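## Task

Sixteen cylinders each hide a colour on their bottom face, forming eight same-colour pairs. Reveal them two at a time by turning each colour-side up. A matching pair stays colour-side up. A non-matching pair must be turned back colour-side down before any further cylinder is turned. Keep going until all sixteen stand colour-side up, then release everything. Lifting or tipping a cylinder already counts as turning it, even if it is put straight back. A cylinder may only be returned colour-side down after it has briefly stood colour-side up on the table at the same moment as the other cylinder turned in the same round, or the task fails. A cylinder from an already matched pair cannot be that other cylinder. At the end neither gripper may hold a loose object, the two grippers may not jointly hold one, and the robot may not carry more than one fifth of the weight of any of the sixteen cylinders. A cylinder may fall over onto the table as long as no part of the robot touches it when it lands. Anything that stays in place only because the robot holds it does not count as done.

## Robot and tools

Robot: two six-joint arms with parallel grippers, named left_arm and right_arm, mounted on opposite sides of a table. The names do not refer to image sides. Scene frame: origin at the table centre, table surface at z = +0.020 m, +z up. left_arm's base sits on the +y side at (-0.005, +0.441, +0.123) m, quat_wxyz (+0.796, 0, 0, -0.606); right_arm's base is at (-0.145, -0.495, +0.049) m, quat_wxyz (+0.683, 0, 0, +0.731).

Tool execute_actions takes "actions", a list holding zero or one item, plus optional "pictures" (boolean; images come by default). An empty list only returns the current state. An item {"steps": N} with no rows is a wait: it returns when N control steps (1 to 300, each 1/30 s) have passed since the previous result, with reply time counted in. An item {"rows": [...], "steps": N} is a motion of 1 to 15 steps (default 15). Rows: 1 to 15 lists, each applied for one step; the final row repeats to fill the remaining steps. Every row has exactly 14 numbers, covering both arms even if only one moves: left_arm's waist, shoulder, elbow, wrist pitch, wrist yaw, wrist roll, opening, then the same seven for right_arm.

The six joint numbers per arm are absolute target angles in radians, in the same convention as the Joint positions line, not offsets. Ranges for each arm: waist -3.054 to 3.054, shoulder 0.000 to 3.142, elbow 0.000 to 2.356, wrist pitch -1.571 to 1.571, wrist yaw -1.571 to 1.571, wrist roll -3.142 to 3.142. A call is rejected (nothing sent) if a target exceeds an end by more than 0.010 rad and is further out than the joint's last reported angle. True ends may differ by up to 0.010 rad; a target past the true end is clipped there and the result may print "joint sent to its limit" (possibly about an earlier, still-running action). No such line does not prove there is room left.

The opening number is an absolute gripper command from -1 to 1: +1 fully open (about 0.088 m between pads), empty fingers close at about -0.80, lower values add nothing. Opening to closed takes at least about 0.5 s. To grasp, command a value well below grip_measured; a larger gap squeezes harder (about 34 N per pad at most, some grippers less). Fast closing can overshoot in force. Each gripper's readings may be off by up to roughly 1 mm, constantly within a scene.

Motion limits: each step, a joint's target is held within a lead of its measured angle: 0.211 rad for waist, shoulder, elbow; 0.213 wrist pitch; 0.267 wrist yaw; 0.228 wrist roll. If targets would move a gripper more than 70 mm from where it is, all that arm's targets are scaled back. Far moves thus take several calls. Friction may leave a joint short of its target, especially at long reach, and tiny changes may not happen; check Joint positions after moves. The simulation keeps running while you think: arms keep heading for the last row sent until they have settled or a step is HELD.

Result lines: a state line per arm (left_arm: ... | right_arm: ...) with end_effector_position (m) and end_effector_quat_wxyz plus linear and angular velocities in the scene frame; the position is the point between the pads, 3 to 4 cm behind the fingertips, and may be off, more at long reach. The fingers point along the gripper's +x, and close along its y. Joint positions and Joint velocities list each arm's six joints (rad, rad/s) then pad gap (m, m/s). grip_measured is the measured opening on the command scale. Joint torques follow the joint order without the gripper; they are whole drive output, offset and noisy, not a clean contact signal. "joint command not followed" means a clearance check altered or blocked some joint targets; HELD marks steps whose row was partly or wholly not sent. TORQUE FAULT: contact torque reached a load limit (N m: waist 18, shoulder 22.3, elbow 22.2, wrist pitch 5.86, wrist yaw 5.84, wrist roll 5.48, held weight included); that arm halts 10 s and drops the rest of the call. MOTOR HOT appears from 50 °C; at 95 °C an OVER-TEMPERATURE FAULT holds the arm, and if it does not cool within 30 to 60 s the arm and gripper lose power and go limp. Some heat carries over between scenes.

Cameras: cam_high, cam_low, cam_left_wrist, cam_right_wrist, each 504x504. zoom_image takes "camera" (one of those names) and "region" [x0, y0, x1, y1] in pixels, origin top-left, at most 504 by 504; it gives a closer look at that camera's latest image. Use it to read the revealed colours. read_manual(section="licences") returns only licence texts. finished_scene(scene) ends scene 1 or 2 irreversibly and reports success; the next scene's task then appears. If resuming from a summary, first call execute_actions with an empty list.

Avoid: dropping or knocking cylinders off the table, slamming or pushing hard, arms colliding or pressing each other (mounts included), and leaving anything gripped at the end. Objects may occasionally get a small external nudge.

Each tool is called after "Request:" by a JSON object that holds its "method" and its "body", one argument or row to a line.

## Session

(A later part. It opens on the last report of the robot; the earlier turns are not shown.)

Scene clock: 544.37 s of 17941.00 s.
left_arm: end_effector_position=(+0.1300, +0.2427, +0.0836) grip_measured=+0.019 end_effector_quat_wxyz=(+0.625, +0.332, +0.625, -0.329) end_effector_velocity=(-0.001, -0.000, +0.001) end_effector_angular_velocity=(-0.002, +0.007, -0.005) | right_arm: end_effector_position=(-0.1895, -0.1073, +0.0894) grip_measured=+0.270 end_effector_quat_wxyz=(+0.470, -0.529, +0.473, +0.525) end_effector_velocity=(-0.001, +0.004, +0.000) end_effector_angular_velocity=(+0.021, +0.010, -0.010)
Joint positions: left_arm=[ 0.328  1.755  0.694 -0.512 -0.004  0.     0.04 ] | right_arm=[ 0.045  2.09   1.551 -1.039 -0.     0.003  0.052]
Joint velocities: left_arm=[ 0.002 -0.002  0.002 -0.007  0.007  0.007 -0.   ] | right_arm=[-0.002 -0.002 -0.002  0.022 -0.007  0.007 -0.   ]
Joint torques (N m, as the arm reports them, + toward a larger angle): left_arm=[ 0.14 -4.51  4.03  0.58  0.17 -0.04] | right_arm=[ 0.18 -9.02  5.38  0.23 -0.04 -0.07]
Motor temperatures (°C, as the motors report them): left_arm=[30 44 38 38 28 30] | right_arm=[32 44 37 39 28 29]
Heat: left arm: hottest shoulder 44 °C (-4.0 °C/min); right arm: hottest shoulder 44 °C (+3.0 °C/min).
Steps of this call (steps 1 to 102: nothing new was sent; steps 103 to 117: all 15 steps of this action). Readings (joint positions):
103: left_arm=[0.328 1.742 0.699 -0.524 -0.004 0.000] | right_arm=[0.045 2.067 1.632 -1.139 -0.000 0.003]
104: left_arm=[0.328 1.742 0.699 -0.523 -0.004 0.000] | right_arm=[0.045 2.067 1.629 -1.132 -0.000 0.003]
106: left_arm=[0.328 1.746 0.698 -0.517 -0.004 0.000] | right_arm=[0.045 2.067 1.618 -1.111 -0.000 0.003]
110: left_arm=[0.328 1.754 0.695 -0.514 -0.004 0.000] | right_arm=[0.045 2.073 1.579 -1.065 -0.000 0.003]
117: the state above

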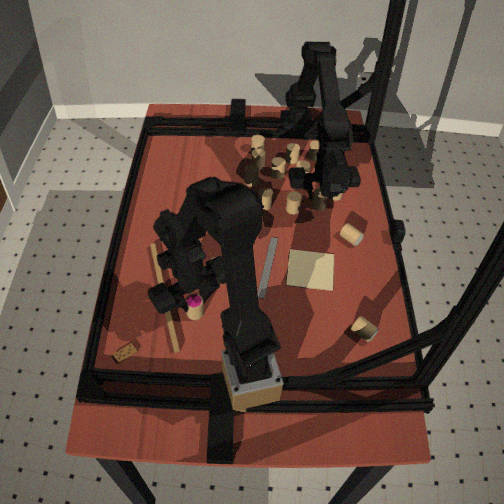

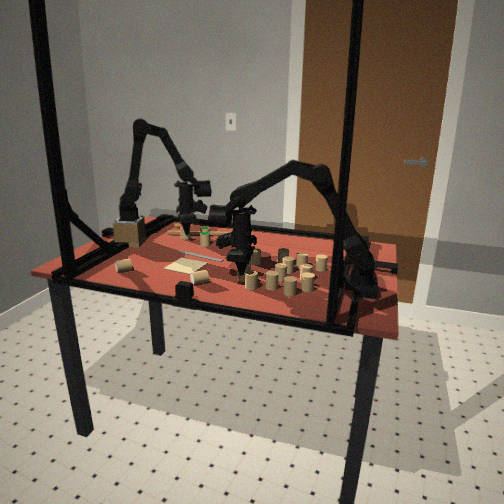

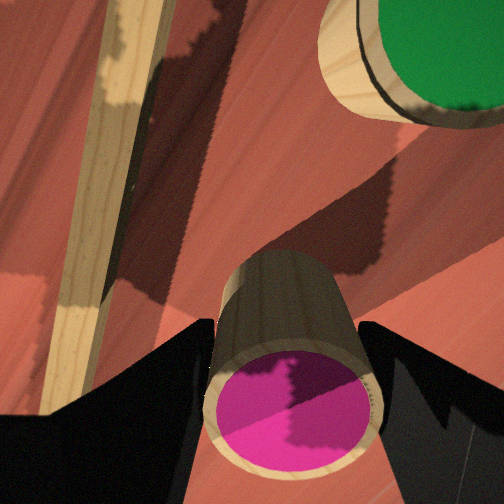

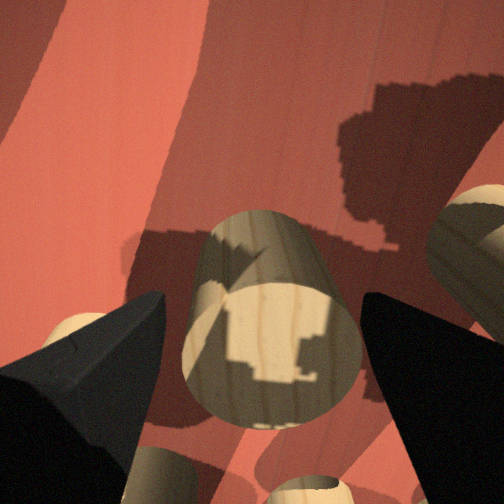

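Request:
{"method": "execute_actions", "body": {
  "actions": [
    {"rows":[[0.33,1.76,0.69,-0.51,0,0,0.0,0.047,2.104,1.545,-1.032,0,0,0.25],[0.33,1.76,0.69,-0.51,0,0,0.1,0.047,2.104,1.545,-1.032,0,0,0.2],[0.33,1.76,0.69,-0.51,0,0,0.2,0.047,2.104,1.545,-1.032,0,0,0.15],[0.33,1.76,0.69,-0.51,0,0,0.3,0.047,2.104,1.545,-1.032,0,0,0.1],[0.33,1.76,0.69,-0.51,0,0,0.3,0.047,2.104,1.545,-1.032,0,0,0.06],[0.33,1.76,0.69,-0.51,0,0,0.3,0.047,2.104,1.545,-1.032,0,0,0.03],[0.33,1.76,0.69,-0.51,0,0,0.3,0.047,2.104,1.545,-1.032,0,0,-0.05],[0.33,1.76,0.69,-0.51,0,0,0.3,0.047,2.104,1.545,-1.032,0,0,-0.15],[0.33,1.76,0.69,-0.51,0,0,0.3,0.047,2.104,1.545,-1.032,0,0,-0.3]],"steps":14}
  ],
  "pictures": false
}}

Request:
{"method": "execute_actions", "body": {
  "actions": [
    {"rows":[[0.33,1.72,0.72,-0.58,0,0,0.3,0.047,2.09,1.595,-1.095,0,0,-0.3],[0.33,1.68,0.75,-0.65,0,0,0.3,0.047,2.075,1.645,-1.155,0,0,-0.3],[0.33,1.635,0.78,-0.725,0,0,0.3,0.047,2.06,1.70,-1.22,0,0,-0.3],[0.33,1.59,0.815,-0.80,0,0,0.3,0.047,2.045,1.75,-1.28,0,0,-0.3],[0.33,1.548,0.847,-0.87,0,0,0.3,0.047,2.03,1.80,-1.34,0,0,-0.3]],"steps":12}
  ],
  "pictures": false
}}

Request:
{"method": "execute_actions", "body": {
  "actions": [
    {"rows":[[-0.424,1.0,0.5,0.5,0,0,0.6,-0.219,1.3,1.3,0,0,1.571,-0.3]],"steps":15}
  ],
  "pictures": false
}}

Request:
{"method": "execute_actions", "body": {
  "actions": [
    {"rows":[[-0.424,1.477,0.39,1.09,0,0,0.6,-0.219,1.404,0.70,0.704,0,1.571,-0.3]],"steps":15}
  ],
  "pictures": false
}}

Request:
{"method": "execute_actions", "body": {
  "actions": [
    {"rows":[[-0.424,1.477,0.39,1.09,0,0,0.6,-0.219,1.404,0.70,0.704,0,1.571,-0.3]],"steps":15}
  ],
  "pictures": false
}}

Request:
{"method": "execute_actions", "body": {
  "actions": [
    {"rows":[[-0.424,1.53,0.44,1.093,0,0,0.6,-0.219,1.404,0.70,0.704,0,1.571,-0.3],[-0.424,1.58,0.495,1.093,0,0,0.6,-0.219,1.404,0.70,0.704,0,1.571,-0.3],[-0.424,1.635,0.55,1.093,0,0,0.6,-0.219,1.404,0.70,0.704,0,1.571,-0.3],[-0.424,1.69,0.60,1.093,0,0,0.6,-0.219,1.404,0.70,0.704,0,1.571,-0.3],[-0.424,1.74,0.655,1.093,0,0,0.6,-0.219,1.404,0.70,0.704,0,1.571,-0.3],[-0.424,1.785,0.71,1.093,0,0,0.6,-0.219,1.404,0.70,0.704,0,1.571,-0.3]],"steps":15}
  ]
}}

Scene clock: 556.93 s of 17941.00 s.
left_arm: end_effector_position=(+0.1297, +0.2431, +0.0832) grip_measured=+0.296 end_effector_quat_wxyz=(+0.624, +0.333, +0.626, -0.329) end_effector_velocity=(+0.001, -0.001, +0.001) end_effector_angular_velocity=(-0.006, -0.013, +0.020) | right_arm: end_effector_position=(-0.1898, -0.1065, +0.0885) grip_measured=+0.004 end_effector_quat_wxyz=(+0.470, -0.528, +0.473, +0.526) end_effector_velocity=(-0.004, -0.002, +0.002) end_effector_angular_velocity=(-0.005, +0.022, +0.010)
Joint positions: left_arm=[ 0.328  1.756  0.693 -0.512 -0.004  0.     0.054] | right_arm=[ 0.045  2.091  1.55  -1.034 -0.001  0.002  0.039]
Joint velocities: left_arm=[-0.002 -0.007 -0.002  0.007 -0.007 -0.022  0.002] | right_arm=[ 0.002 -0.007 -0.002 -0.007 -0.022 -0.007 -0.   ]
Joint torques (N m, as the arm reports them, + toward a larger angle): left_arm=[ 0.16 -4.59  4.19  0.58  0.17 -0.05] | right_arm=[ 0.11 -8.72  5.42  0.17  0.   -0.06]
Motor temperatures (°C, as the motors report them): left_arm=[30 43 37 37 28 30] | right_arm=[32 44 37 38 28 29]
Heat: left arm: hottest shoulder 43 °C (-3.0 °C/min); right arm: hottest shoulder 44 °C (+3.0 °C/min).
Steps of this call (steps 1 to 15: the robot went on to your last target; steps 16 to 363: nothing new was sent; steps 364 to 377: all 14 steps of this action). Readings (joint positions):
364: left_arm=[0.328 1.756 0.693 -0.512 -0.004 0.000] | right_arm=[0.045 2.091 1.550 -1.036 -0.000 0.002]
365: left_arm=[0.328 1.756 0.693 -0.512 -0.004 0.000] | right_arm=[0.045 2.091 1.550 -1.036 0.000 0.002]
367: left_arm=[0.328 1.756 0.693 -0.512 -0.004 0.000] | right_arm=[0.045 2.091 1.550 -1.034 0.000 0.002]
371: left_arm=[0.328 1.756 0.693 -0.512 -0.004 0.000] | right_arm=[0.045 2.091 1.550 -1.034 0.000 0.002]
377: the state above

Scene clock: 557.33 s of 17941.00 s.
left_arm: end_effector_position=(+0.1307, +0.2416, +0.1597) grip_measured=+0.300 end_effector_quat_wxyz=(+0.627, +0.331, +0.623, -0.330) end_effector_velocity=(-0.020, +0.030, -0.000) end_effector_angular_velocity=(+0.131, +0.081, +0.005) | right_arm: end_effector_position=(-0.1898, -0.1068, +0.1740) grip_measured=+0.004 end_effector_quat_wxyz=(+0.474, -0.524, +0.469, +0.530) end_effector_velocity=(-0.001, -0.016, +0.008) end_effector_angular_velocity=(-0.068, +0.014, +0.005)
Joint positions: left_arm=[ 0.328  1.55   0.846 -0.863 -0.004  0.     0.054] | right_arm=[ 0.045  2.027  1.798 -1.33  -0.001  0.002  0.039]
Joint velocities: left_arm=[-0.002 -0.007 -0.007 -0.154 -0.007 -0.007  0.   ] | right_arm=[-0.002 -0.007  0.022 -0.095 -0.022 -0.007 -0.   ]
Joint torques (N m, as the arm reports them, + toward a larger angle): left_arm=[ 0.17 -4.83  5.74  0.56  0.15 -0.03] | right_arm=[ 0.15 -9.57  6.31 -0.06 -0.02 -0.03]
Motor temperatures (°C, as the motors report them): left_arm=[30 43 37 37 28 30] | right_arm=[32 44 37 38 28 29]
Heat: left arm: hottest shoulder 43 °C (-3.1 °C/min); right arm: hottest shoulder 44 °C (+2.1 °C/min).
Steps of this call (steps 1 to 12: all 12 steps of this action). Readings (joint positions):
1: left_arm=[0.328 1.753 0.697 -0.525 -0.004 0.000] | right_arm=[0.045 2.091 1.556 -1.045 -0.001 0.002]
2: left_arm=[0.328 1.742 0.707 -0.564 -0.004 0.000] | right_arm=[0.045 2.091 1.573 -1.080 -0.001 0.002]
4: left_arm=[0.328 1.690 0.742 -0.676 -0.004 0.000] | right_arm=[0.045 2.091 1.632 -1.174 -0.001 0.002]
8: left_arm=[0.328 1.568 0.832 -0.821 -0.004 0.000] | right_arm=[0.045 2.055 1.766 -1.299 -0.001 0.002]
12: the state above

Scene clock: 557.83 s of 17941.00 s.
left_arm: end_effector_position=(-0.0518, +0.1195, +0.3006) grip_measured=+0.599 end_effector_quat_wxyz=(+0.641, +0.150, +0.130, -0.741) end_effector_velocity=(-0.064, -0.153, +0.393) end_effector_angular_velocity=(-1.961, +0.279, -0.116) | right_arm: end_effector_position=(-0.0840, -0.0979, +0.3594) grip_measured=+0.003 end_effector_quat_wxyz=(+0.729, +0.194, +0.449, +0.480) end_effector_velocity=(+0.005, +0.047, +0.724) end_effector_angular_velocity=(+3.208, +1.403, -0.981)
Joint positions: left_arm=[-0.412  1.01   0.509  0.101  0.002 -0.     0.068] | right_arm=[-0.221  1.35   1.315 -0.451  0.003  0.94   0.039]
Joint velocities: left_arm=[-0.139 -0.032 -0.037  1.985 -0.022 -0.007  0.   ] | right_arm=[ 0.002 -0.823 -0.002  2.132 -0.007  2.117  0.001]
Joint torques (N m, as the arm reports them, + toward a larger angle): left_arm=[ 0.11 -3.57  6.8   2.17 -0.01 -0.03] | right_arm=[ 0.09 -5.25  6.05  1.25 -0.09  0.1 ]
Motor temperatures (°C, as the motors report them): left_arm=[30 43 37 37 28 30] | right_arm=[32 45 37 38 28 29]
Heat: left arm: hottest shoulder 43 °C (-3.1 °C/min); right arm: hottest shoulder 45 °C (+3.1 °C/min).
Steps of this call (steps 1 to 15: all 15 steps of this action). Readings (joint positions):
1: left_arm=[0.305 1.515 0.804 -0.795 -0.015 0.000] | right_arm=[0.037 2.002 1.767 -1.287 -0.010 0.041]
2: left_arm=[0.243 1.457 0.741 -0.721 -0.014 0.001] | right_arm=[0.007 1.968 1.710 -1.225 -0.016 0.101]
4: left_arm=[0.103 1.323 0.620 -0.601 -0.004 0.001] | right_arm=[-0.089 1.882 1.597 -1.118 -0.009 0.220]
8: left_arm=[-0.154 1.100 0.514 -0.360 -0.004 0.001] | right_arm=[-0.233 1.651 1.370 -0.862 0.009 0.504]
15: the state above

Scene clock: 558.33 s of 17941.00 s.
left_arm: end_effector_position=(-0.0632, +0.0654, +0.2906) grip_measured=+0.600 end_effector_quat_wxyz=(+0.651, +0.018, +0.016, -0.759) end_effector_velocity=(-0.002, -0.017, +0.175) end_effector_angular_velocity=(-0.759, +0.123, +0.005) | right_arm: end_effector_position=(-0.0821, -0.0852, +0.2432) grip_measured=+0.002 end_effector_quat_wxyz=(+0.592, +0.474, +0.519, +0.394) end_effector_velocity=(+0.018, +0.102, +0.421) end_effector_angular_velocity=(+1.994, -0.257, -0.022)
Joint positions: left_arm=[-0.422  1.472  0.388  1.035  0.001 -0.     0.068] | right_arm=[-0.22   1.419  0.693  0.483  0.003  1.561  0.039]
Joint velocities: left_arm=[-0.002  0.002  0.046  0.725 -0.007 -0.007 -0.   ] | right_arm=[-0.002  0.002 -0.017  2.029  0.007  0.051  0.001]
Joint torques (N m, as the arm reports them, + toward a larger angle): left_arm=[-0.2  -3.91  5.82  1.72  0.   -0.01] | right_arm=[ 0.05 -7.86  8.25  1.93 -0.1   0.09]
Motor temperatures (°C, as the motors report them): left_arm=[30 43 37 37 28 30] | right_arm=[32 44 37 38 28 29]
Heat: left arm: hottest shoulder 43 °C (-3.0 °C/min); right arm: hottest shoulder 44 °C (+2.0 °C/min).
Steps of this call (steps 1 to 15: all 15 steps of this action). Readings (joint positions):
1: left_arm=[-0.416 1.040 0.493 0.189 0.001 -0.000] | right_arm=[-0.220 1.338 1.291 -0.363 0.003 1.008]
2: left_arm=[-0.417 1.085 0.481 0.270 0.001 -0.000] | right_arm=[-0.220 1.325 1.261 -0.294 0.003 1.071]
4: left_arm=[-0.419 1.212 0.442 0.386 0.001 -0.000] | right_arm=[-0.220 1.331 1.181 -0.188 0.003 1.187]
8: left_arm=[-0.421 1.439 0.387 0.627 0.001 -0.000] | right_arm=[-0.220 1.396 0.942 0.053 0.003 1.443]
15: the state above

Scene clock: 558.83 s of 17941.00 s.
left_arm: end_effector_position=(-0.0632, +0.0649, +0.3024) grip_measured=+0.600 end_effector_quat_wxyz=(+0.651, -0.002, -0.002, -0.759) end_effector_velocity=(+0.000, -0.000, +0.000) end_effector_angular_velocity=(+0.004, +0.007, +0.005) | right_arm: end_effector_position=(-0.0813, -0.0796, +0.2984) grip_measured=+0.003 end_effector_quat_wxyz=(+0.539, +0.535, +0.461, +0.459) end_effector_velocity=(-0.002, +0.000, +0.000) end_effector_angular_velocity=(-0.006, -0.021, +0.020)
Joint positions: left_arm=[-0.422  1.472  0.39   1.088  0.001 -0.     0.068] | right_arm=[-0.22   1.407  0.701  0.701  0.003  1.568  0.039]
Joint velocities: left_arm=[-0.002 -0.002  0.002 -0.007 -0.007 -0.007 -0.   ] | right_arm=[-0.002 -0.002  0.002 -0.007 -0.022 -0.022 -0.   ]
Joint torques (N m, as the arm reports them, + toward a larger angle): left_arm=[-0.25 -3.91  6.11  2.15 -0.01 -0.02] | right_arm=[ 0.1  -6.46  7.16  1.63 -0.12  0.06]
Motor temperatures (°C, as the motors report them): left_arm=[30 43 37 37 28 30] | right_arm=[32 44 37 38 28 29]
Heat: left arm: hottest shoulder 43 °C (-3.0 °C/min); right arm: hottest shoulder 44 °C (+2.0 °C/min).
Steps of this call (steps 1 to 15: all 15 steps of this action). Readings (joint positions):
1: left_arm=[-0.422 1.472 0.389 1.053 0.001 -0.000] | right_arm=[-0.220 1.419 0.693 0.554 0.003 1.563]
2: left_arm=[-0.422 1.472 0.390 1.063 0.001 -0.000] | right_arm=[-0.220 1.416 0.696 0.608 0.003 1.564]
4: left_arm=[-0.422 1.472 0.390 1.075 0.001 -0.000] | right_arm=[-0.220 1.409 0.700 0.663 0.003 1.566]
8: left_arm=[-0.422 1.472 0.390 1.085 0.001 -0.000] | right_arm=[-0.220 1.407 0.700 0.689 0.003 1.568]
15: the state above

Scene clock: 559.33 s of 17941.00 s.
left_arm: end_effector_position=(-0.0755, -0.0152, +0.3016) grip_measured=+0.600 end_effector_quat_wxyz=(+0.651, -0.006, -0.005, -0.759) end_effector_velocity=(-0.001, -0.006, +0.006) end_effector_angular_velocity=(-0.004, +0.023, +0.005) | right_arm: end_effector_position=(-0.0813, -0.0797, +0.2984) grip_measured=+0.003 end_effector_quat_wxyz=(+0.539, +0.535, +0.461, +0.459) end_effector_velocity=(-0.000, -0.001, +0.001) end_effector_angular_velocity=(+0.006, -0.008, +0.005)
Joint positions: left_arm=[-0.422  1.776  0.7    1.092  0.001 -0.     0.068] | right_arm=[-0.22   1.407  0.7    0.701  0.003  1.568  0.039]
Joint velocities: left_arm=[-0.002  0.002  0.032 -0.022 -0.007 -0.022 -0.   ] | right_arm=[-0.002 -0.002 -0.002  0.007 -0.007 -0.007  0.   ]
Joint torques (N m, as the arm reports them, + toward a larger angle): left_arm=[-0.24 -5.48  7.    2.1   0.   -0.02] | right_arm=[ 0.1  -6.51  7.1   1.61 -0.11  0.05]
Motor temperatures (°C, as the motors report them): left_arm=[30 43 37 37 28 30] | right_arm=[32 44 37 39 28 29]
Heat: left arm: hottest shoulder 43 °C (-3.0 °C/min); right arm: hottest shoulder 44 °C (+2.0 °C/min).
Steps of this call (steps 1 to 15: all 15 steps of this action). Readings (joint positions):
1: left_arm=[-0.422 1.481 0.396 1.090 0.001 -0.000] | right_arm=[-0.220 1.407 0.700 0.701 0.003 1.568]
2: left_arm=[-0.422 1.503 0.416 1.091 0.001 -0.000] | right_arm=[-0.220 1.407 0.700 0.701 0.003 1.568]
4: left_arm=[-0.422 1.580 0.493 1.092 0.001 -0.000] | right_arm=[-0.220 1.407 0.700 0.701 0.003 1.568]
8: left_arm=[-0.422 1.741 0.663 1.092 0.001 -0.000] | right_arm=[-0.220 1.407 0.700 0.701 0.003 1.568]
15: the state above

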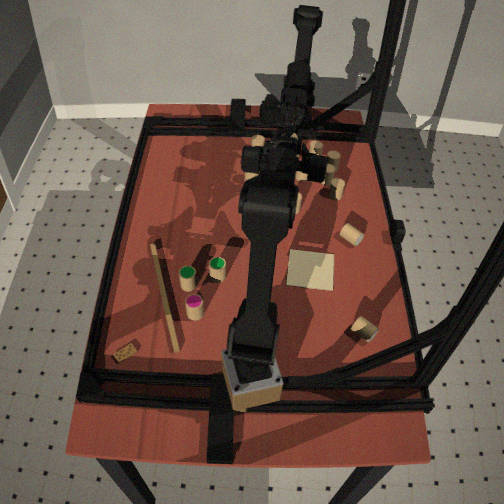

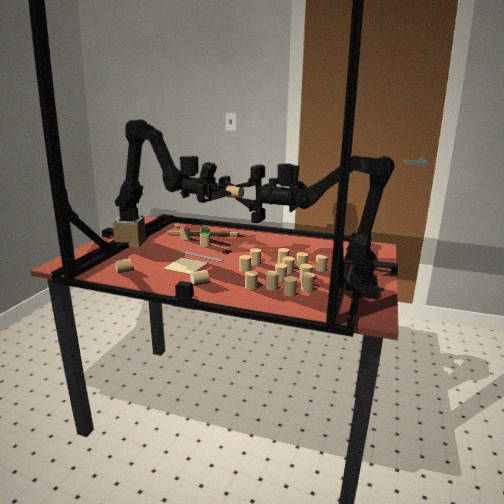

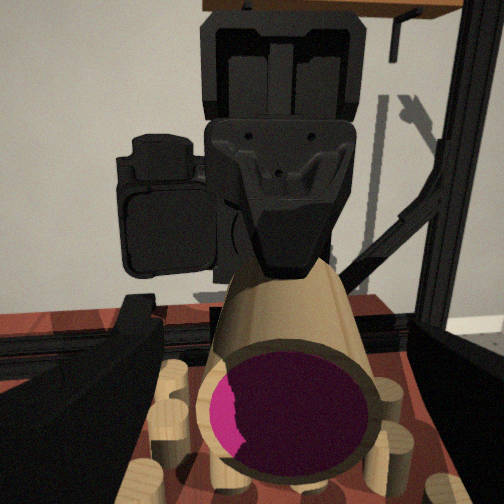

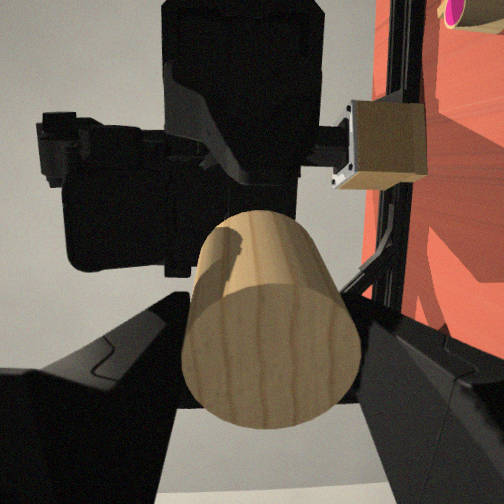

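Request:
{"method": "execute_actions", "body": {
  "actions": [
    {"rows":[[-0.424,1.78,0.705,1.093,0,0,0.45,-0.219,1.404,0.70,0.704,0,1.571,-0.3],[-0.424,1.78,0.705,1.093,0,0,0.33,-0.219,1.404,0.70,0.704,0,1.571,-0.3],[-0.424,1.78,0.705,1.093,0,0,0.25,-0.219,1.404,0.70,0.704,0,1.571,-0.3],[-0.424,1.78,0.705,1.093,0,0,0.2,-0.219,1.404,0.70,0.704,0,1.571,-0.3],[-0.424,1.78,0.705,1.093,0,0,0.15,-0.219,1.404,0.70,0.704,0,1.571,-0.3],[-0.424,1.78,0.705,1.093,0,0,0.1,-0.219,1.404,0.70,0.704,0,1.571,-0.3],[-0.424,1.78,0.705,1.093,0,0,0.06,-0.219,1.404,0.70,0.704,0,1.571,-0.3],[-0.424,1.78,0.705,1.093,0,0,0.03,-0.219,1.404,0.70,0.704,0,1.571,-0.3],[-0.424,1.78,0.705,1.093,0,0,-0.05,-0.219,1.404,0.70,0.704,0,1.571,-0.3],[-0.424,1.78,0.705,1.093,0,0,-0.15,-0.219,1.404,0.70,0.704,0,1.571,-0.3],[-0.424,1.78,0.705,1.093,0,0,-0.3,-0.219,1.404,0.70,0.704,0,1.571,-0.3]],"steps":15}
  ],
  "pictures": false
}}

Request:
{"method": "execute_actions", "body": {
  "actions": [
    {"rows":[[-0.424,1.78,0.705,1.093,0,0,-0.3,-0.219,1.404,0.70,0.704,0,1.571,0.6],[-0.424,1.78,0.705,1.093,0,0,-0.3,-0.219,1.404,0.70,0.704,0,1.571,0.6],[-0.424,1.78,0.705,1.093,0,0,-0.3,-0.219,1.404,0.70,0.704,0,1.571,0.6],[-0.424,1.78,0.705,1.093,0,0,-0.3,-0.219,1.404,0.70,0.704,0,1.571,0.6],[-0.424,1.78,0.705,1.093,0,0,-0.3,-0.219,1.404,0.70,0.704,0,1.571,0.6],[-0.424,1.78,0.705,1.093,0,0,-0.3,-0.219,1.404,0.70,0.704,0,1.571,0.6],[-0.424,1.78,0.705,1.093,0,0,-0.3,-0.219,1.404,0.70,0.704,0,1.571,0.6],[-0.424,1.71,0.63,1.093,0,0,-0.3,-0.219,1.404,0.70,0.704,0,1.571,0.6],[-0.424,1.635,0.55,1.093,0,0,-0.3,-0.219,1.404,0.70,0.704,0,1.571,0.6],[-0.424,1.555,0.47,1.093,0,0,-0.3,-0.219,1.404,0.70,0.704,0,1.571,0.6],[-0.424,1.477,0.39,1.093,0,0,-0.3,-0.219,1.404,0.70,0.704,0,1.571,0.6]],"steps":15}
  ],
  "pictures": false
}}

Request:
{"method": "execute_actions", "body": {
  "actions": [
    {"rows":[[0.03,1.1,0.8,-0.87,0,0,-0.3,0.199,1.3,1.3,-1.288,0,0,0.3]],"steps":15}
  ],
  "pictures": false
}}

Request:
{"method": "execute_actions", "body": {
  "actions": [
    {"rows":[[0.03,1.1,0.8,-0.87,0,0,-0.3,0.199,1.3,1.3,-1.288,0,0,0.3]],"steps":15}
  ],
  "pictures": false
}}

Request:
{"method": "execute_actions", "body": {
  "actions": [
    {"rows":[[0.03,1.548,0.847,-0.87,0,0,-0.3,0.199,1.909,1.627,-1.288,0,0,0.3]],"steps":15}
  ],
  "pictures": false
}}

Request:
{"method": "execute_actions", "body": {
  "actions": [
    {"rows":[[0.03,1.548,0.847,-0.87,0,0,-0.3,0.199,1.909,1.627,-1.288,0,0,0.3],[0.03,1.575,0.825,-0.822,0,0,-0.3,0.199,1.915,1.6,-1.255,0,0,0.3],[0.03,1.60,0.805,-0.777,0,0,-0.3,0.199,1.921,1.572,-1.222,0,0,0.3],[0.03,1.628,0.784,-0.728,0,0,-0.3,0.199,1.927,1.544,-1.188,0,0,0.3],[0.03,1.655,0.763,-0.68,0,0,-0.3,0.199,1.933,1.516,-1.155,0,0,0.3],[0.03,1.68,0.743,-0.635,0,0,-0.3,0.199,1.94,1.488,-1.122,0,0,0.3],[0.03,1.705,0.723,-0.59,0,0,-0.3,0.199,1.946,1.461,-1.088,0,0,0.3],[0.03,1.73,0.705,-0.55,0,0,-0.3,0.199,1.946,1.461,-1.088,0,0,0.3],[0.03,1.745,0.697,-0.525,0,0,-0.3,0.199,1.946,1.461,-1.088,0,0,0.3],[0.03,1.755,0.692,-0.515,0,0,-0.3,0.199,1.946,1.461,-1.088,0,0,0.3],[0.03,1.762,0.69,-0.508,0,0,-0.3,0.199,1.946,1.461,-1.088,0,0,0.3]],"steps":15}
  ],
  "pictures": false
}}

Request:
{"method": "execute_actions", "body": {
  "actions": [
    {"steps":8}
  ]
}}

Scene clock: 577.87 s of 17941.00 s.
left_arm: end_effector_position=(-0.0758, -0.0160, +0.3016) grip_measured=+0.031 end_effector_quat_wxyz=(+0.651, -0.006, -0.005, -0.759) end_effector_velocity=(+0.000, +0.001, -0.003) end_effector_angular_velocity=(+0.016, -0.010, +0.005) | right_arm: end_effector_position=(-0.0817, -0.0797, +0.2982) grip_measured=+0.003 end_effector_quat_wxyz=(+0.539, +0.535, +0.461, +0.459) end_effector_velocity=(-0.000, -0.000, -0.003) end_effector_angular_velocity=(-0.004, -0.007, +0.005)
Joint positions: left_arm=[-0.422  1.779  0.704  1.092  0.    -0.     0.041] | right_arm=[-0.22   1.407  0.7    0.701  0.001  1.569  0.039]
Joint velocities: left_arm=[-0.002 -0.007 -0.002 -0.022 -0.007  0.007  0.   ] | right_arm=[-0.002  0.002 -0.007  0.007 -0.007 -0.007 -0.   ]
Joint torques (N m, as the arm reports them, + toward a larger angle): left_arm=[-0.14 -6.36  6.26  2.1   0.03 -0.03] | right_arm=[ 0.13 -6.42  7.28  1.6  -0.06  0.03]
Motor temperatures (°C, as the motors report them): left_arm=[30 44 38 40 28 30] | right_arm=[32 43 38 41 28 29]
Heat: left arm: hottest shoulder 44 °C (+0.0 °C/min); right arm: hottest shoulder 43 °C (+0.0 °C/min).
Steps of this call (steps 1 to 15: the robot went on to your last target; steps 16 to 541: nothing new was sent; steps 542 to 556: all 15 steps of this action). Readings (joint positions):
542: left_arm=[-0.422 1.779 0.704 1.092 0.001 -0.000] | right_arm=[-0.220 1.407 0.700 0.701 0.003 1.569]
543: left_arm=[-0.422 1.779 0.704 1.092 0.001 -0.000] | right_arm=[-0.220 1.407 0.700 0.701 0.003 1.569]
545: left_arm=[-0.422 1.779 0.704 1.092 0.001 -0.000] | right_arm=[-0.220 1.407 0.700 0.701 0.003 1.569]
549: left_arm=[-0.422 1.779 0.704 1.092 0.001 -0.000] | right_arm=[-0.220 1.407 0.700 0.701 0.003 1.569]
556: the state above

Scene clock: 578.37 s of 17941.00 s.
left_arm: end_effector_position=(-0.0644, +0.0578, +0.3021) grip_measured=+0.030 end_effector_quat_wxyz=(+0.651, -0.002, -0.002, -0.759) end_effector_velocity=(+0.012, +0.075, +0.008) end_effector_angular_velocity=(-0.030, +0.012, +0.005) | right_arm: end_effector_position=(-0.0817, -0.0797, +0.2986) grip_measured=+0.598 end_effector_quat_wxyz=(+0.538, +0.535, +0.461, +0.460) end_effector_velocity=(-0.000, -0.001, -0.005) end_effector_angular_velocity=(-0.021, +0.011, +0.005)
Joint positions: left_arm=[-0.422  1.503  0.415  1.093  0.    -0.     0.04 ] | right_arm=[-0.22   1.407  0.7    0.702  0.001  1.569  0.068]
Joint velocities: left_arm=[-0.002 -0.315 -0.276 -0.007 -0.007 -0.007 -0.   ] | right_arm=[-0.002 -0.002 -0.002 -0.022 -0.007  0.007  0.001]
Joint torques (N m, as the arm reports them, + toward a larger angle): left_arm=[-0.17 -4.66  5.63  2.02  0.03 -0.02] | right_arm=[ 0.03 -6.41  7.16  1.53 -0.08  0.04]
Motor temperatures (°C, as the motors report them): left_arm=[30 44 38 40 28 30] | right_arm=[32 43 38 41 28 29]
Heat: left arm: hottest shoulder 44 °C (+0.0 °C/min); right arm: hottest shoulder 43 °C (+0.0 °C/min).
Steps of this call (steps 1 to 15: all 15 steps of this action). Readings (joint positions):
1: left_arm=[-0.422 1.779 0.704 1.092 0.000 -0.000] | right_arm=[-0.220 1.407 0.700 0.701 0.001 1.569]
2: left_arm=[-0.422 1.779 0.704 1.092 0.000 -0.000] | right_arm=[-0.220 1.407 0.700 0.701 0.001 1.569]
4: left_arm=[-0.422 1.779 0.704 1.092 0.000 -0.000] | right_arm=[-0.220 1.407 0.700 0.702 0.001 1.569]
8: left_arm=[-0.422 1.771 0.693 1.092 0.000 -0.000] | right_arm=[-0.220 1.407 0.700 0.702 0.001 1.569]
15: the state above

Scene clock: 578.87 s of 17941.00 s.
left_arm: end_effector_position=(+0.1007, +0.0866, +0.4703) grip_measured=+0.030 end_effector_quat_wxyz=(+0.801, -0.035, -0.047, -0.595) end_effector_velocity=(+0.053, +0.061, -0.154) end_effector_angular_velocity=(+1.208, +0.367, +0.170) | right_arm: end_effector_position=(-0.2541, -0.0956, +0.4450) grip_measured=+0.301 end_effector_quat_wxyz=(+0.573, +0.202, +0.319, +0.728) end_effector_velocity=(+0.032, -0.149, -0.011) end_effector_angular_velocity=(-0.385, -2.308, +0.168)
Joint positions: left_arm=[ 0.021  1.104  0.793  0.429 -0.002 -0.001  0.04 ] | right_arm=[ 0.197  1.303  1.277 -0.046 -0.002  0.772  0.054]
Joint velocities: left_arm=[ 0.193 -0.369  0.281 -1.912  0.022 -0.007 -0.   ] | right_arm=[ 0.022 -0.344  0.574 -1.897  0.007 -2.132 -0.001]
Joint torques (N m, as the arm reports them, + toward a larger angle): left_arm=[-0.54 -1.28  6.21  0.95  0.11 -0.02] | right_arm=[-0.02 -3.53  5.77  0.6   0.01 -0.1 ]
Motor temperatures (°C, as the motors report them): left_arm=[30 44 38 40 28 30] | right_arm=[32 43 38 41 28 29]
Heat: left arm: hottest shoulder 44 °C (+0.0 °C/min); right arm: hottest shoulder 43 °C (+0.0 °C/min).
Steps of this call (steps 1 to 15: all 15 steps of this action). Readings (joint positions):
1: left_arm=[-0.412 1.482 0.425 1.058 0.009 -0.000] | right_arm=[-0.208 1.399 0.716 0.665 0.011 1.539]
2: left_arm=[-0.383 1.461 0.447 1.007 0.011 -0.001] | right_arm=[-0.178 1.393 0.742 0.618 0.012 1.497]
4: left_arm=[-0.316 1.410 0.504 0.946 0.010 -0.001] | right_arm=[-0.102 1.378 0.806 0.544 0.007 1.415]
8: left_arm=[-0.186 1.290 0.628 0.815 0.010 -0.001] | right_arm=[0.058 1.342 0.962 0.378 0.005 1.238]
15: the state above

Scene clock: 579.37 s of 17941.00 s.
left_arm: end_effector_position=(+0.0799, +0.1620, +0.2783) grip_measured=+0.029 end_effector_quat_wxyz=(+0.727, +0.254, +0.343, -0.537) end_effector_velocity=(-0.101, +0.330, -0.283) end_effector_angular_velocity=(+1.947, +0.607, +0.003) | right_arm: end_effector_position=(-0.2261, -0.1990, +0.2816) grip_measured=+0.300 end_effector_quat_wxyz=(+0.532, -0.385, +0.303, +0.691) end_effector_velocity=(+0.095, -0.352, -0.222) end_effector_angular_velocity=(-1.864, -0.598, +0.158)
Joint positions: left_arm=[ 0.027  1.102  0.8   -0.579 -0.001 -0.     0.04 ] | right_arm=[ 0.197  1.298  1.303 -1.029 -0.001  0.016  0.054]
Joint velocities: left_arm=[ 0.002 -0.007 -0.002 -2.044  0.007 -0.007  0.   ] | right_arm=[-0.002 -0.002 -0.002 -1.956 -0.007 -0.183 -0.   ]
Joint torques (N m, as the arm reports them, + toward a larger angle): left_arm=[ 0.21 -3.46  7.49  1.47  0.05 -0.02] | right_arm=[ 0.14 -4.66  6.69  0.79  0.01 -0.07]
Motor temperatures (°C, as the motors report them): left_arm=[30 44 39 40 28 30] | right_arm=[32 42 38 41 28 29]
Heat: left arm: hottest shoulder 44 °C (+0.0 °C/min); right arm: hottest shoulder 42 °C (-1.0 °C/min).
Steps of this call (steps 1 to 15: all 15 steps of this action). Readings (joint positions):
1: left_arm=[0.025 1.096 0.799 0.364 -0.001 -0.000] | right_arm=[0.197 1.293 1.291 -0.109 -0.002 0.702]
2: left_arm=[0.026 1.093 0.801 0.297 -0.001 -0.000] | right_arm=[0.197 1.287 1.299 -0.172 -0.002 0.632]
4: left_arm=[0.026 1.097 0.801 0.156 -0.001 -0.000] | right_arm=[0.197 1.286 1.303 -0.303 -0.002 0.492]
8: left_arm=[0.027 1.102 0.800 -0.110 -0.001 -0.000] | right_arm=[0.197 1.297 1.303 -0.572 -0.002 0.213]
15: the state above

Scene clock: 579.87 s of 17941.00 s.
left_arm: end_effector_position=(+0.0644, +0.2127, +0.1598) grip_measured=+0.029 end_effector_quat_wxyz=(+0.569, +0.421, +0.568, -0.420) end_effector_velocity=(+0.000, +0.009, -0.000) end_effector_angular_velocity=(+0.041, -0.010, +0.005) | right_arm: end_effector_position=(-0.2392, -0.1507, +0.1647) grip_measured=+0.300 end_effector_quat_wxyz=(+0.425, -0.568, +0.436, +0.554) end_effector_velocity=(-0.006, -0.003, +0.001) end_effector_angular_velocity=(-0.012, +0.035, +0.009)
Joint positions: left_arm=[ 0.027  1.543  0.84  -0.868 -0.001 -0.     0.04 ] | right_arm=[ 0.197  1.922  1.613 -1.287 -0.001  0.003  0.054]
Joint velocities: left_arm=[-0.002 -0.002 -0.002 -0.037 -0.022 -0.007  0.   ] | right_arm=[ 0.002 -0.002  0.002 -0.007 -0.037 -0.007 -0.   ]
Joint torques (N m, as the arm reports them, + toward a larger angle): left_arm=[ 0.21 -4.19  6.72  0.43  0.06 -0.03] | right_arm=[  0.15 -10.79   7.85   0.03   0.    -0.08]
Motor temperatures (°C, as the motors report them): left_arm=[30 44 39 40 28 30] | right_arm=[32 42 38 41 28 29]
Heat: left arm: hottest shoulder 44 °C (+0.0 °C/min); right arm: hottest shoulder 42 °C (-1.0 °C/min).
Steps of this call (steps 1 to 15: all 15 steps of this action). Readings (joint positions):
1: left_arm=[0.027 1.134 0.808 -0.654 -0.001 -0.000] | right_arm=[0.197 1.331 1.337 -1.123 -0.001 0.011]
2: left_arm=[0.027 1.183 0.825 -0.712 -0.001 -0.000] | right_arm=[0.197 1.380 1.397 -1.178 -0.001 0.008]
4: left_arm=[0.027 1.314 0.841 -0.795 -0.001 -0.000] | right_arm=[0.197 1.502 1.524 -1.219 -0.001 0.006]
8: left_arm=[0.027 1.520 0.839 -0.856 -0.001 -0.000] | right_arm=[0.197 1.724 1.619 -1.271 -0.001 0.004]
15: the state above

Scene clock: 580.37 s of 17941.00 s.
left_arm: end_effector_position=(+0.0641, +0.2140, +0.0827) grip_measured=+0.028 end_effector_quat_wxyz=(+0.565, +0.424, +0.572, -0.417) end_effector_velocity=(+0.010, -0.031, -0.003) end_effector_angular_velocity=(-0.145, -0.052, +0.005) | right_arm: end_effector_position=(-0.2404, -0.1463, +0.1215) grip_measured=+0.300 end_effector_quat_wxyz=(+0.431, -0.560, +0.430, +0.562) end_effector_velocity=(-0.005, +0.011, -0.003) end_effector_angular_velocity=(+0.052, +0.022, +0.024)
Joint positions: left_arm=[ 0.028  1.757  0.692 -0.52  -0.001 -0.     0.04 ] | right_arm=[ 0.197  1.942  1.466 -1.092 -0.001  0.003  0.054]
Joint velocities: left_arm=[-0.002  0.007 -0.007  0.168 -0.007 -0.007 -0.   ] | right_arm=[ 0.002  0.002 -0.007  0.066 -0.007 -0.022 -0.   ]
Joint torques (N m, as the arm reports them, + toward a larger angle): left_arm=[ 0.21 -4.72  4.32  0.61  0.06 -0.03] | right_arm=[ 0.12 -8.74  5.7   0.16  0.   -0.07]
Motor temperatures (°C, as the motors report them): left_arm=[30 44 39 40 28 30] | right_arm=[32 43 38 41 28 29]
Heat: left arm: hottest shoulder 44 °C (+0.0 °C/min); right arm: hottest shoulder 43 °C (+0.0 °C/min).
Steps of this call (steps 1 to 15: all 15 steps of this action). Readings (joint positions):
1: left_arm=[0.027 1.543 0.840 -0.868 -0.001 -0.000] | right_arm=[0.197 1.921 1.615 -1.287 -0.001 0.003]
2: left_arm=[0.027 1.547 0.839 -0.863 -0.001 -0.000] | right_arm=[0.197 1.918 1.616 -1.282 -0.001 0.003]
4: left_arm=[0.027 1.570 0.825 -0.801 -0.001 -0.000] | right_arm=[0.197 1.917 1.601 -1.239 -0.001 0.003]
8: left_arm=[0.027 1.668 0.756 -0.641 -0.001 -0.000] | right_arm=[0.197 1.923 1.510 -1.135 -0.001 0.003]
15: the state above

Scene clock: 580.63 s of 17941.00 s.
left_arm: end_effector_position=(+0.0647, +0.2119, +0.0827) grip_measured=+0.028 end_effector_quat_wxyz=(+0.568, +0.421, +0.570, -0.419) end_effector_velocity=(-0.000, +0.002, +0.000) end_effector_angular_velocity=(+0.009, -0.005, +0.005) | right_arm: end_effector_position=(-0.2405, -0.1458, +0.1215) grip_measured=+0.300 end_effector_quat_wxyz=(+0.431, -0.559, +0.430, +0.563) end_effector_velocity=(+0.002, -0.000, -0.000) end_effector_angular_velocity=(-0.005, -0.009, +0.005)
Joint positions: left_arm=[ 0.028  1.757  0.692 -0.51  -0.001 -0.     0.04 ] | right_arm=[ 0.197  1.942  1.466 -1.089 -0.001  0.003  0.054]
Joint velocities: left_arm=[-0.002 -0.002 -0.002 -0.007 -0.007 -0.007 -0.   ] | right_arm=[-0.002  0.002  0.002 -0.007  0.007 -0.007 -0.   ]
Joint torques (N m, as the arm reports them, + toward a larger angle): left_arm=[ 0.17 -4.55  4.3   0.54  0.06 -0.03] | right_arm=[ 0.18 -8.72  5.6   0.2   0.   -0.06]
Motor temperatures (°C, as the motors report them): left_arm=[30 44 38 40 28 30] | right_arm=[32 43 38 41 28 29]
Heat: left arm: hottest shoulder 44 °C (+0.0 °C/min); right arm: hottest shoulder 43 °C (+0.0 °C/min).
Steps of this call (steps 1 to 8: the robot went on to your last target). Readings (joint positions):
1: left_arm=[0.028 1.757 0.692 -0.515 -0.001 -0.000] | right_arm=[0.197 1.942 1.466 -1.090 -0.001 0.003]
2: left_arm=[0.028 1.757 0.692 -0.512 -0.001 -0.000] | right_arm=[0.197 1.942 1.466 -1.090 -0.001 0.003]
4: left_arm=[0.028 1.757 0.692 -0.512 -0.001 -0.000] | right_arm=[0.197 1.942 1.466 -1.090 -0.001 0.003]
8: the state above

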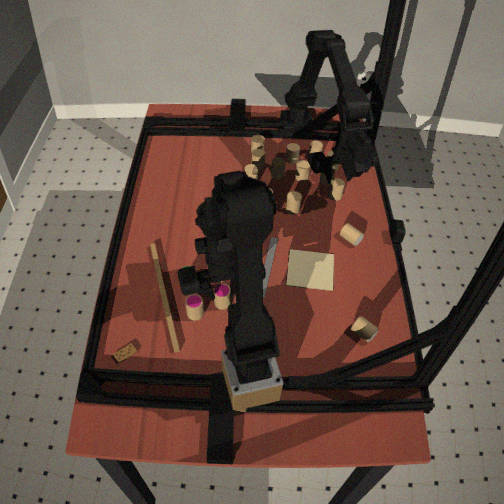

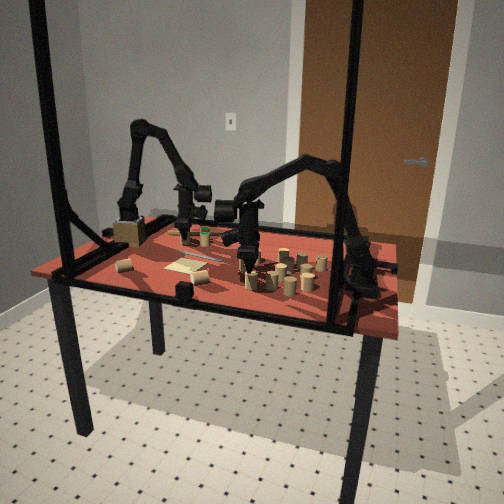

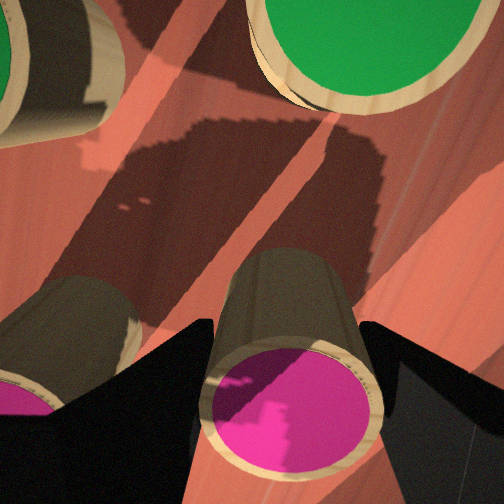

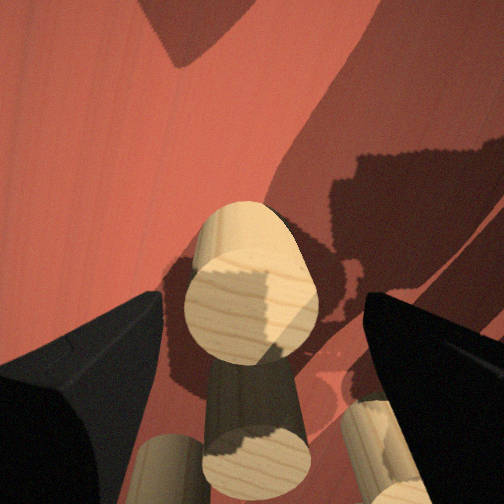

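Request:
{"method": "execute_actions", "body": {
  "actions": [
    {"rows":[[0.03,1.762,0.69,-0.508,0,0,0.05,0.209,1.946,1.45,-1.078,0,0,0.3],[0.03,1.762,0.69,-0.508,0,0,0.12,0.209,1.95,1.437,-1.063,0,0,0.3],[0.03,1.762,0.69,-0.508,0,0,0.22,0.209,1.954,1.424,-1.048,0,0,0.3],[0.03,1.762,0.69,-0.508,0,0,0.22,0.209,1.958,1.411,-1.033,0,0,0.3],[0.03,1.762,0.69,-0.508,0,0,0.22,0.209,1.962,1.398,-1.018,0,0,0.3],[0.03,1.762,0.69,-0.508,0,0,0.22,0.209,1.967,1.385,-1.002,0,0,0.3],[0.03,1.762,0.69,-0.508,0,0,0.22,0.209,1.972,1.372,-0.987,0,0,0.3],[0.03,1.72,0.72,-0.58,0,0,0.22,0.209,1.977,1.36,-0.972,0,0,0.3],[0.03,1.68,0.75,-0.65,0,0,0.22,0.209,1.977,1.36,-0.972,0,0,0.3],[0.03,1.635,0.78,-0.725,0,0,0.22,0.209,1.977,1.36,-0.972,0,0,0.3],[0.03,1.59,0.815,-0.8,0,0,0.22,0.209,1.977,1.36,-0.972,0,0,0.3],[0.03,1.548,0.847,-0.87,0,0,0.22,0.209,1.977,1.36,-0.972,0,0,0.3]],"steps":15}
  ],
  "pictures": false
}}

Request:
{"method": "execute_actions", "body": {
  "actions": [
    {"steps":5}
  ]
}}

Scene clock: 586.33 s of 17941.00 s.
left_arm: end_effector_position=(+0.0661, +0.2075, +0.1523) grip_measured=+0.218 end_effector_quat_wxyz=(+0.573, +0.418, +0.565, -0.423) end_effector_velocity=(+0.029, -0.086, +0.210) end_effector_angular_velocity=(-0.482, -0.170, +0.005) | right_arm: end_effector_position=(-0.2424, -0.1523, +0.0882) grip_measured=+0.300 end_effector_quat_wxyz=(+0.425, -0.565, +0.430, +0.561) end_effector_velocity=(-0.003, +0.010, +0.000) end_effector_angular_velocity=(+0.047, +0.021, +0.005)
Joint positions: left_arm=[ 0.028  1.568  0.831 -0.821 -0.001 -0.     0.05 ] | right_arm=[ 0.207  1.969  1.366 -0.976 -0.001  0.003  0.054]
Joint velocities: left_arm=[-0.002 -0.505  0.437 -0.432 -0.022 -0.007  0.   ] | right_arm=[-0.002 -0.002 -0.002  0.051 -0.007 -0.007  0.   ]
Joint torques (N m, as the arm reports them, + toward a larger angle): left_arm=[ 0.16 -3.15  3.9  -0.21  0.05 -0.03] | right_arm=[ 0.08 -8.3   5.33  0.22  0.   -0.06]
Motor temperatures (°C, as the motors report them): left_arm=[30 44 38 39 28 30] | right_arm=[32 43 38 40 28 29]
Heat: left arm: hottest shoulder 44 °C (+0.0 °C/min); right arm: hottest shoulder 43 °C (+1.0 °C/min).
Steps of this call (steps 1 to 30: the robot went on to your last target; steps 31 to 156: nothing new was sent; steps 157 to 171: all 15 steps of this action). Readings (joint positions):
157: left_arm=[0.028 1.758 0.692 -0.510 -0.001 -0.000] | right_arm=[0.198 1.942 1.464 -1.087 -0.001 0.003]
158: left_arm=[0.028 1.758 0.692 -0.510 -0.001 -0.000] | right_arm=[0.199 1.942 1.461 -1.081 -0.001 0.003]
160: left_arm=[0.028 1.758 0.692 -0.509 -0.001 -0.000] | right_arm=[0.204 1.942 1.446 -1.059 -0.001 0.003]
164: left_arm=[0.028 1.755 0.696 -0.522 -0.001 -0.000] | right_arm=[0.207 1.950 1.397 -1.005 -0.001 0.003]
171: the state above

Scene clock: 586.50 s of 17941.00 s.
left_arm: end_effector_position=(+0.0651, +0.2108, +0.1596) grip_measured=+0.220 end_effector_quat_wxyz=(+0.569, +0.420, +0.568, -0.420) end_effector_velocity=(-0.002, +0.008, -0.000) end_effector_angular_velocity=(+0.037, +0.004, +0.005) | right_arm: end_effector_position=(-0.2425, -0.1519, +0.0882) grip_measured=+0.300 end_effector_quat_wxyz=(+0.426, -0.565, +0.429, +0.562) end_effector_velocity=(+0.000, -0.002, +0.002) end_effector_angular_velocity=(-0.004, +0.006, +0.005)
Joint positions: left_arm=[ 0.028  1.55   0.846 -0.865 -0.001 -0.     0.05 ] | right_arm=[ 0.207  1.969  1.366 -0.974 -0.001  0.003  0.054]
Joint velocities: left_arm=[-0.002 -0.002 -0.002 -0.037 -0.007 -0.007 -0.   ] | right_arm=[-0.002 -0.007 -0.002 -0.007 -0.007 -0.007 -0.   ]
Joint torques (N m, as the arm reports them, + toward a larger angle): left_arm=[ 0.19 -4.8   5.88  0.52  0.05 -0.04] | right_arm=[ 0.21 -8.18  5.3   0.18  0.02 -0.05]
Motor temperatures (°C, as the motors report them): left_arm=[30 44 38 39 28 30] | right_arm=[32 43 38 40 28 29]
Heat: left arm: hottest shoulder 44 °C (+0.0 °C/min); right arm: hottest shoulder 43 °C (+1.0 °C/min).
Steps of this call (steps 1 to 5: the robot went on to your last target). Readings (joint positions):
1: left_arm=[0.028 1.557 0.842 -0.834 -0.001 -0.000] | right_arm=[0.207 1.969 1.366 -0.975 -0.001 0.003]
2: left_arm=[0.028 1.552 0.845 -0.846 -0.001 -0.000] | right_arm=[0.207 1.969 1.366 -0.974 -0.001 0.003]
4: left_arm=[0.028 1.550 0.846 -0.863 -0.001 -0.000] | right_arm=[0.207 1.969 1.366 -0.974 -0.001 0.003]
5: the state above

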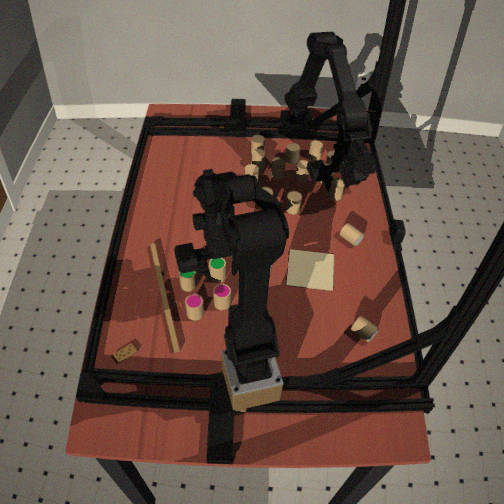

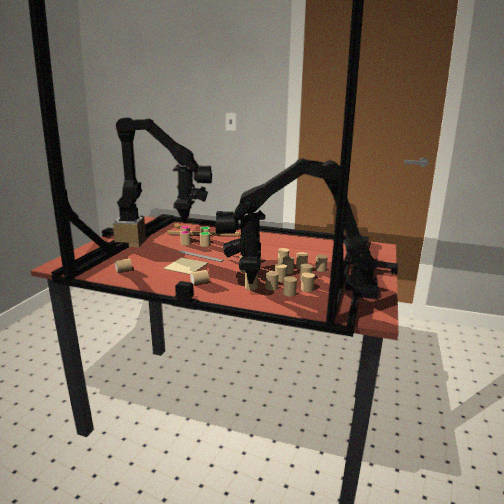

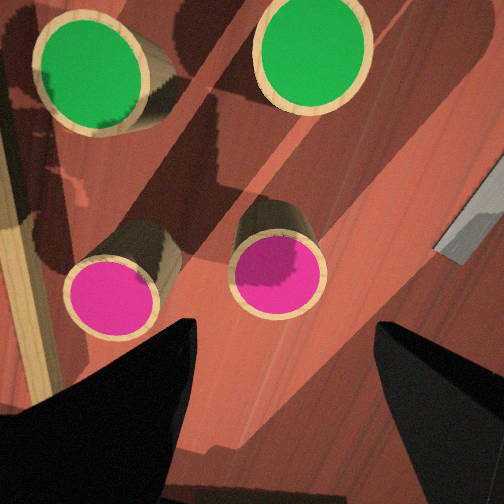

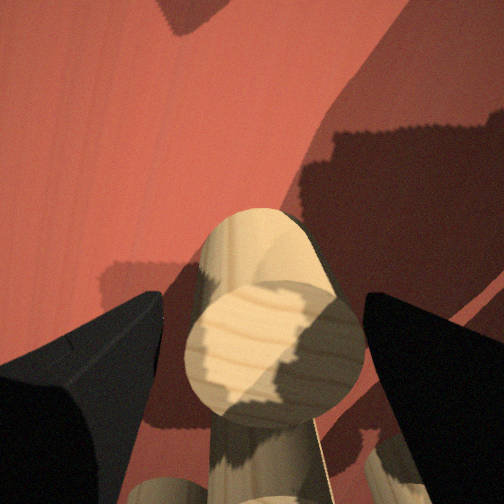

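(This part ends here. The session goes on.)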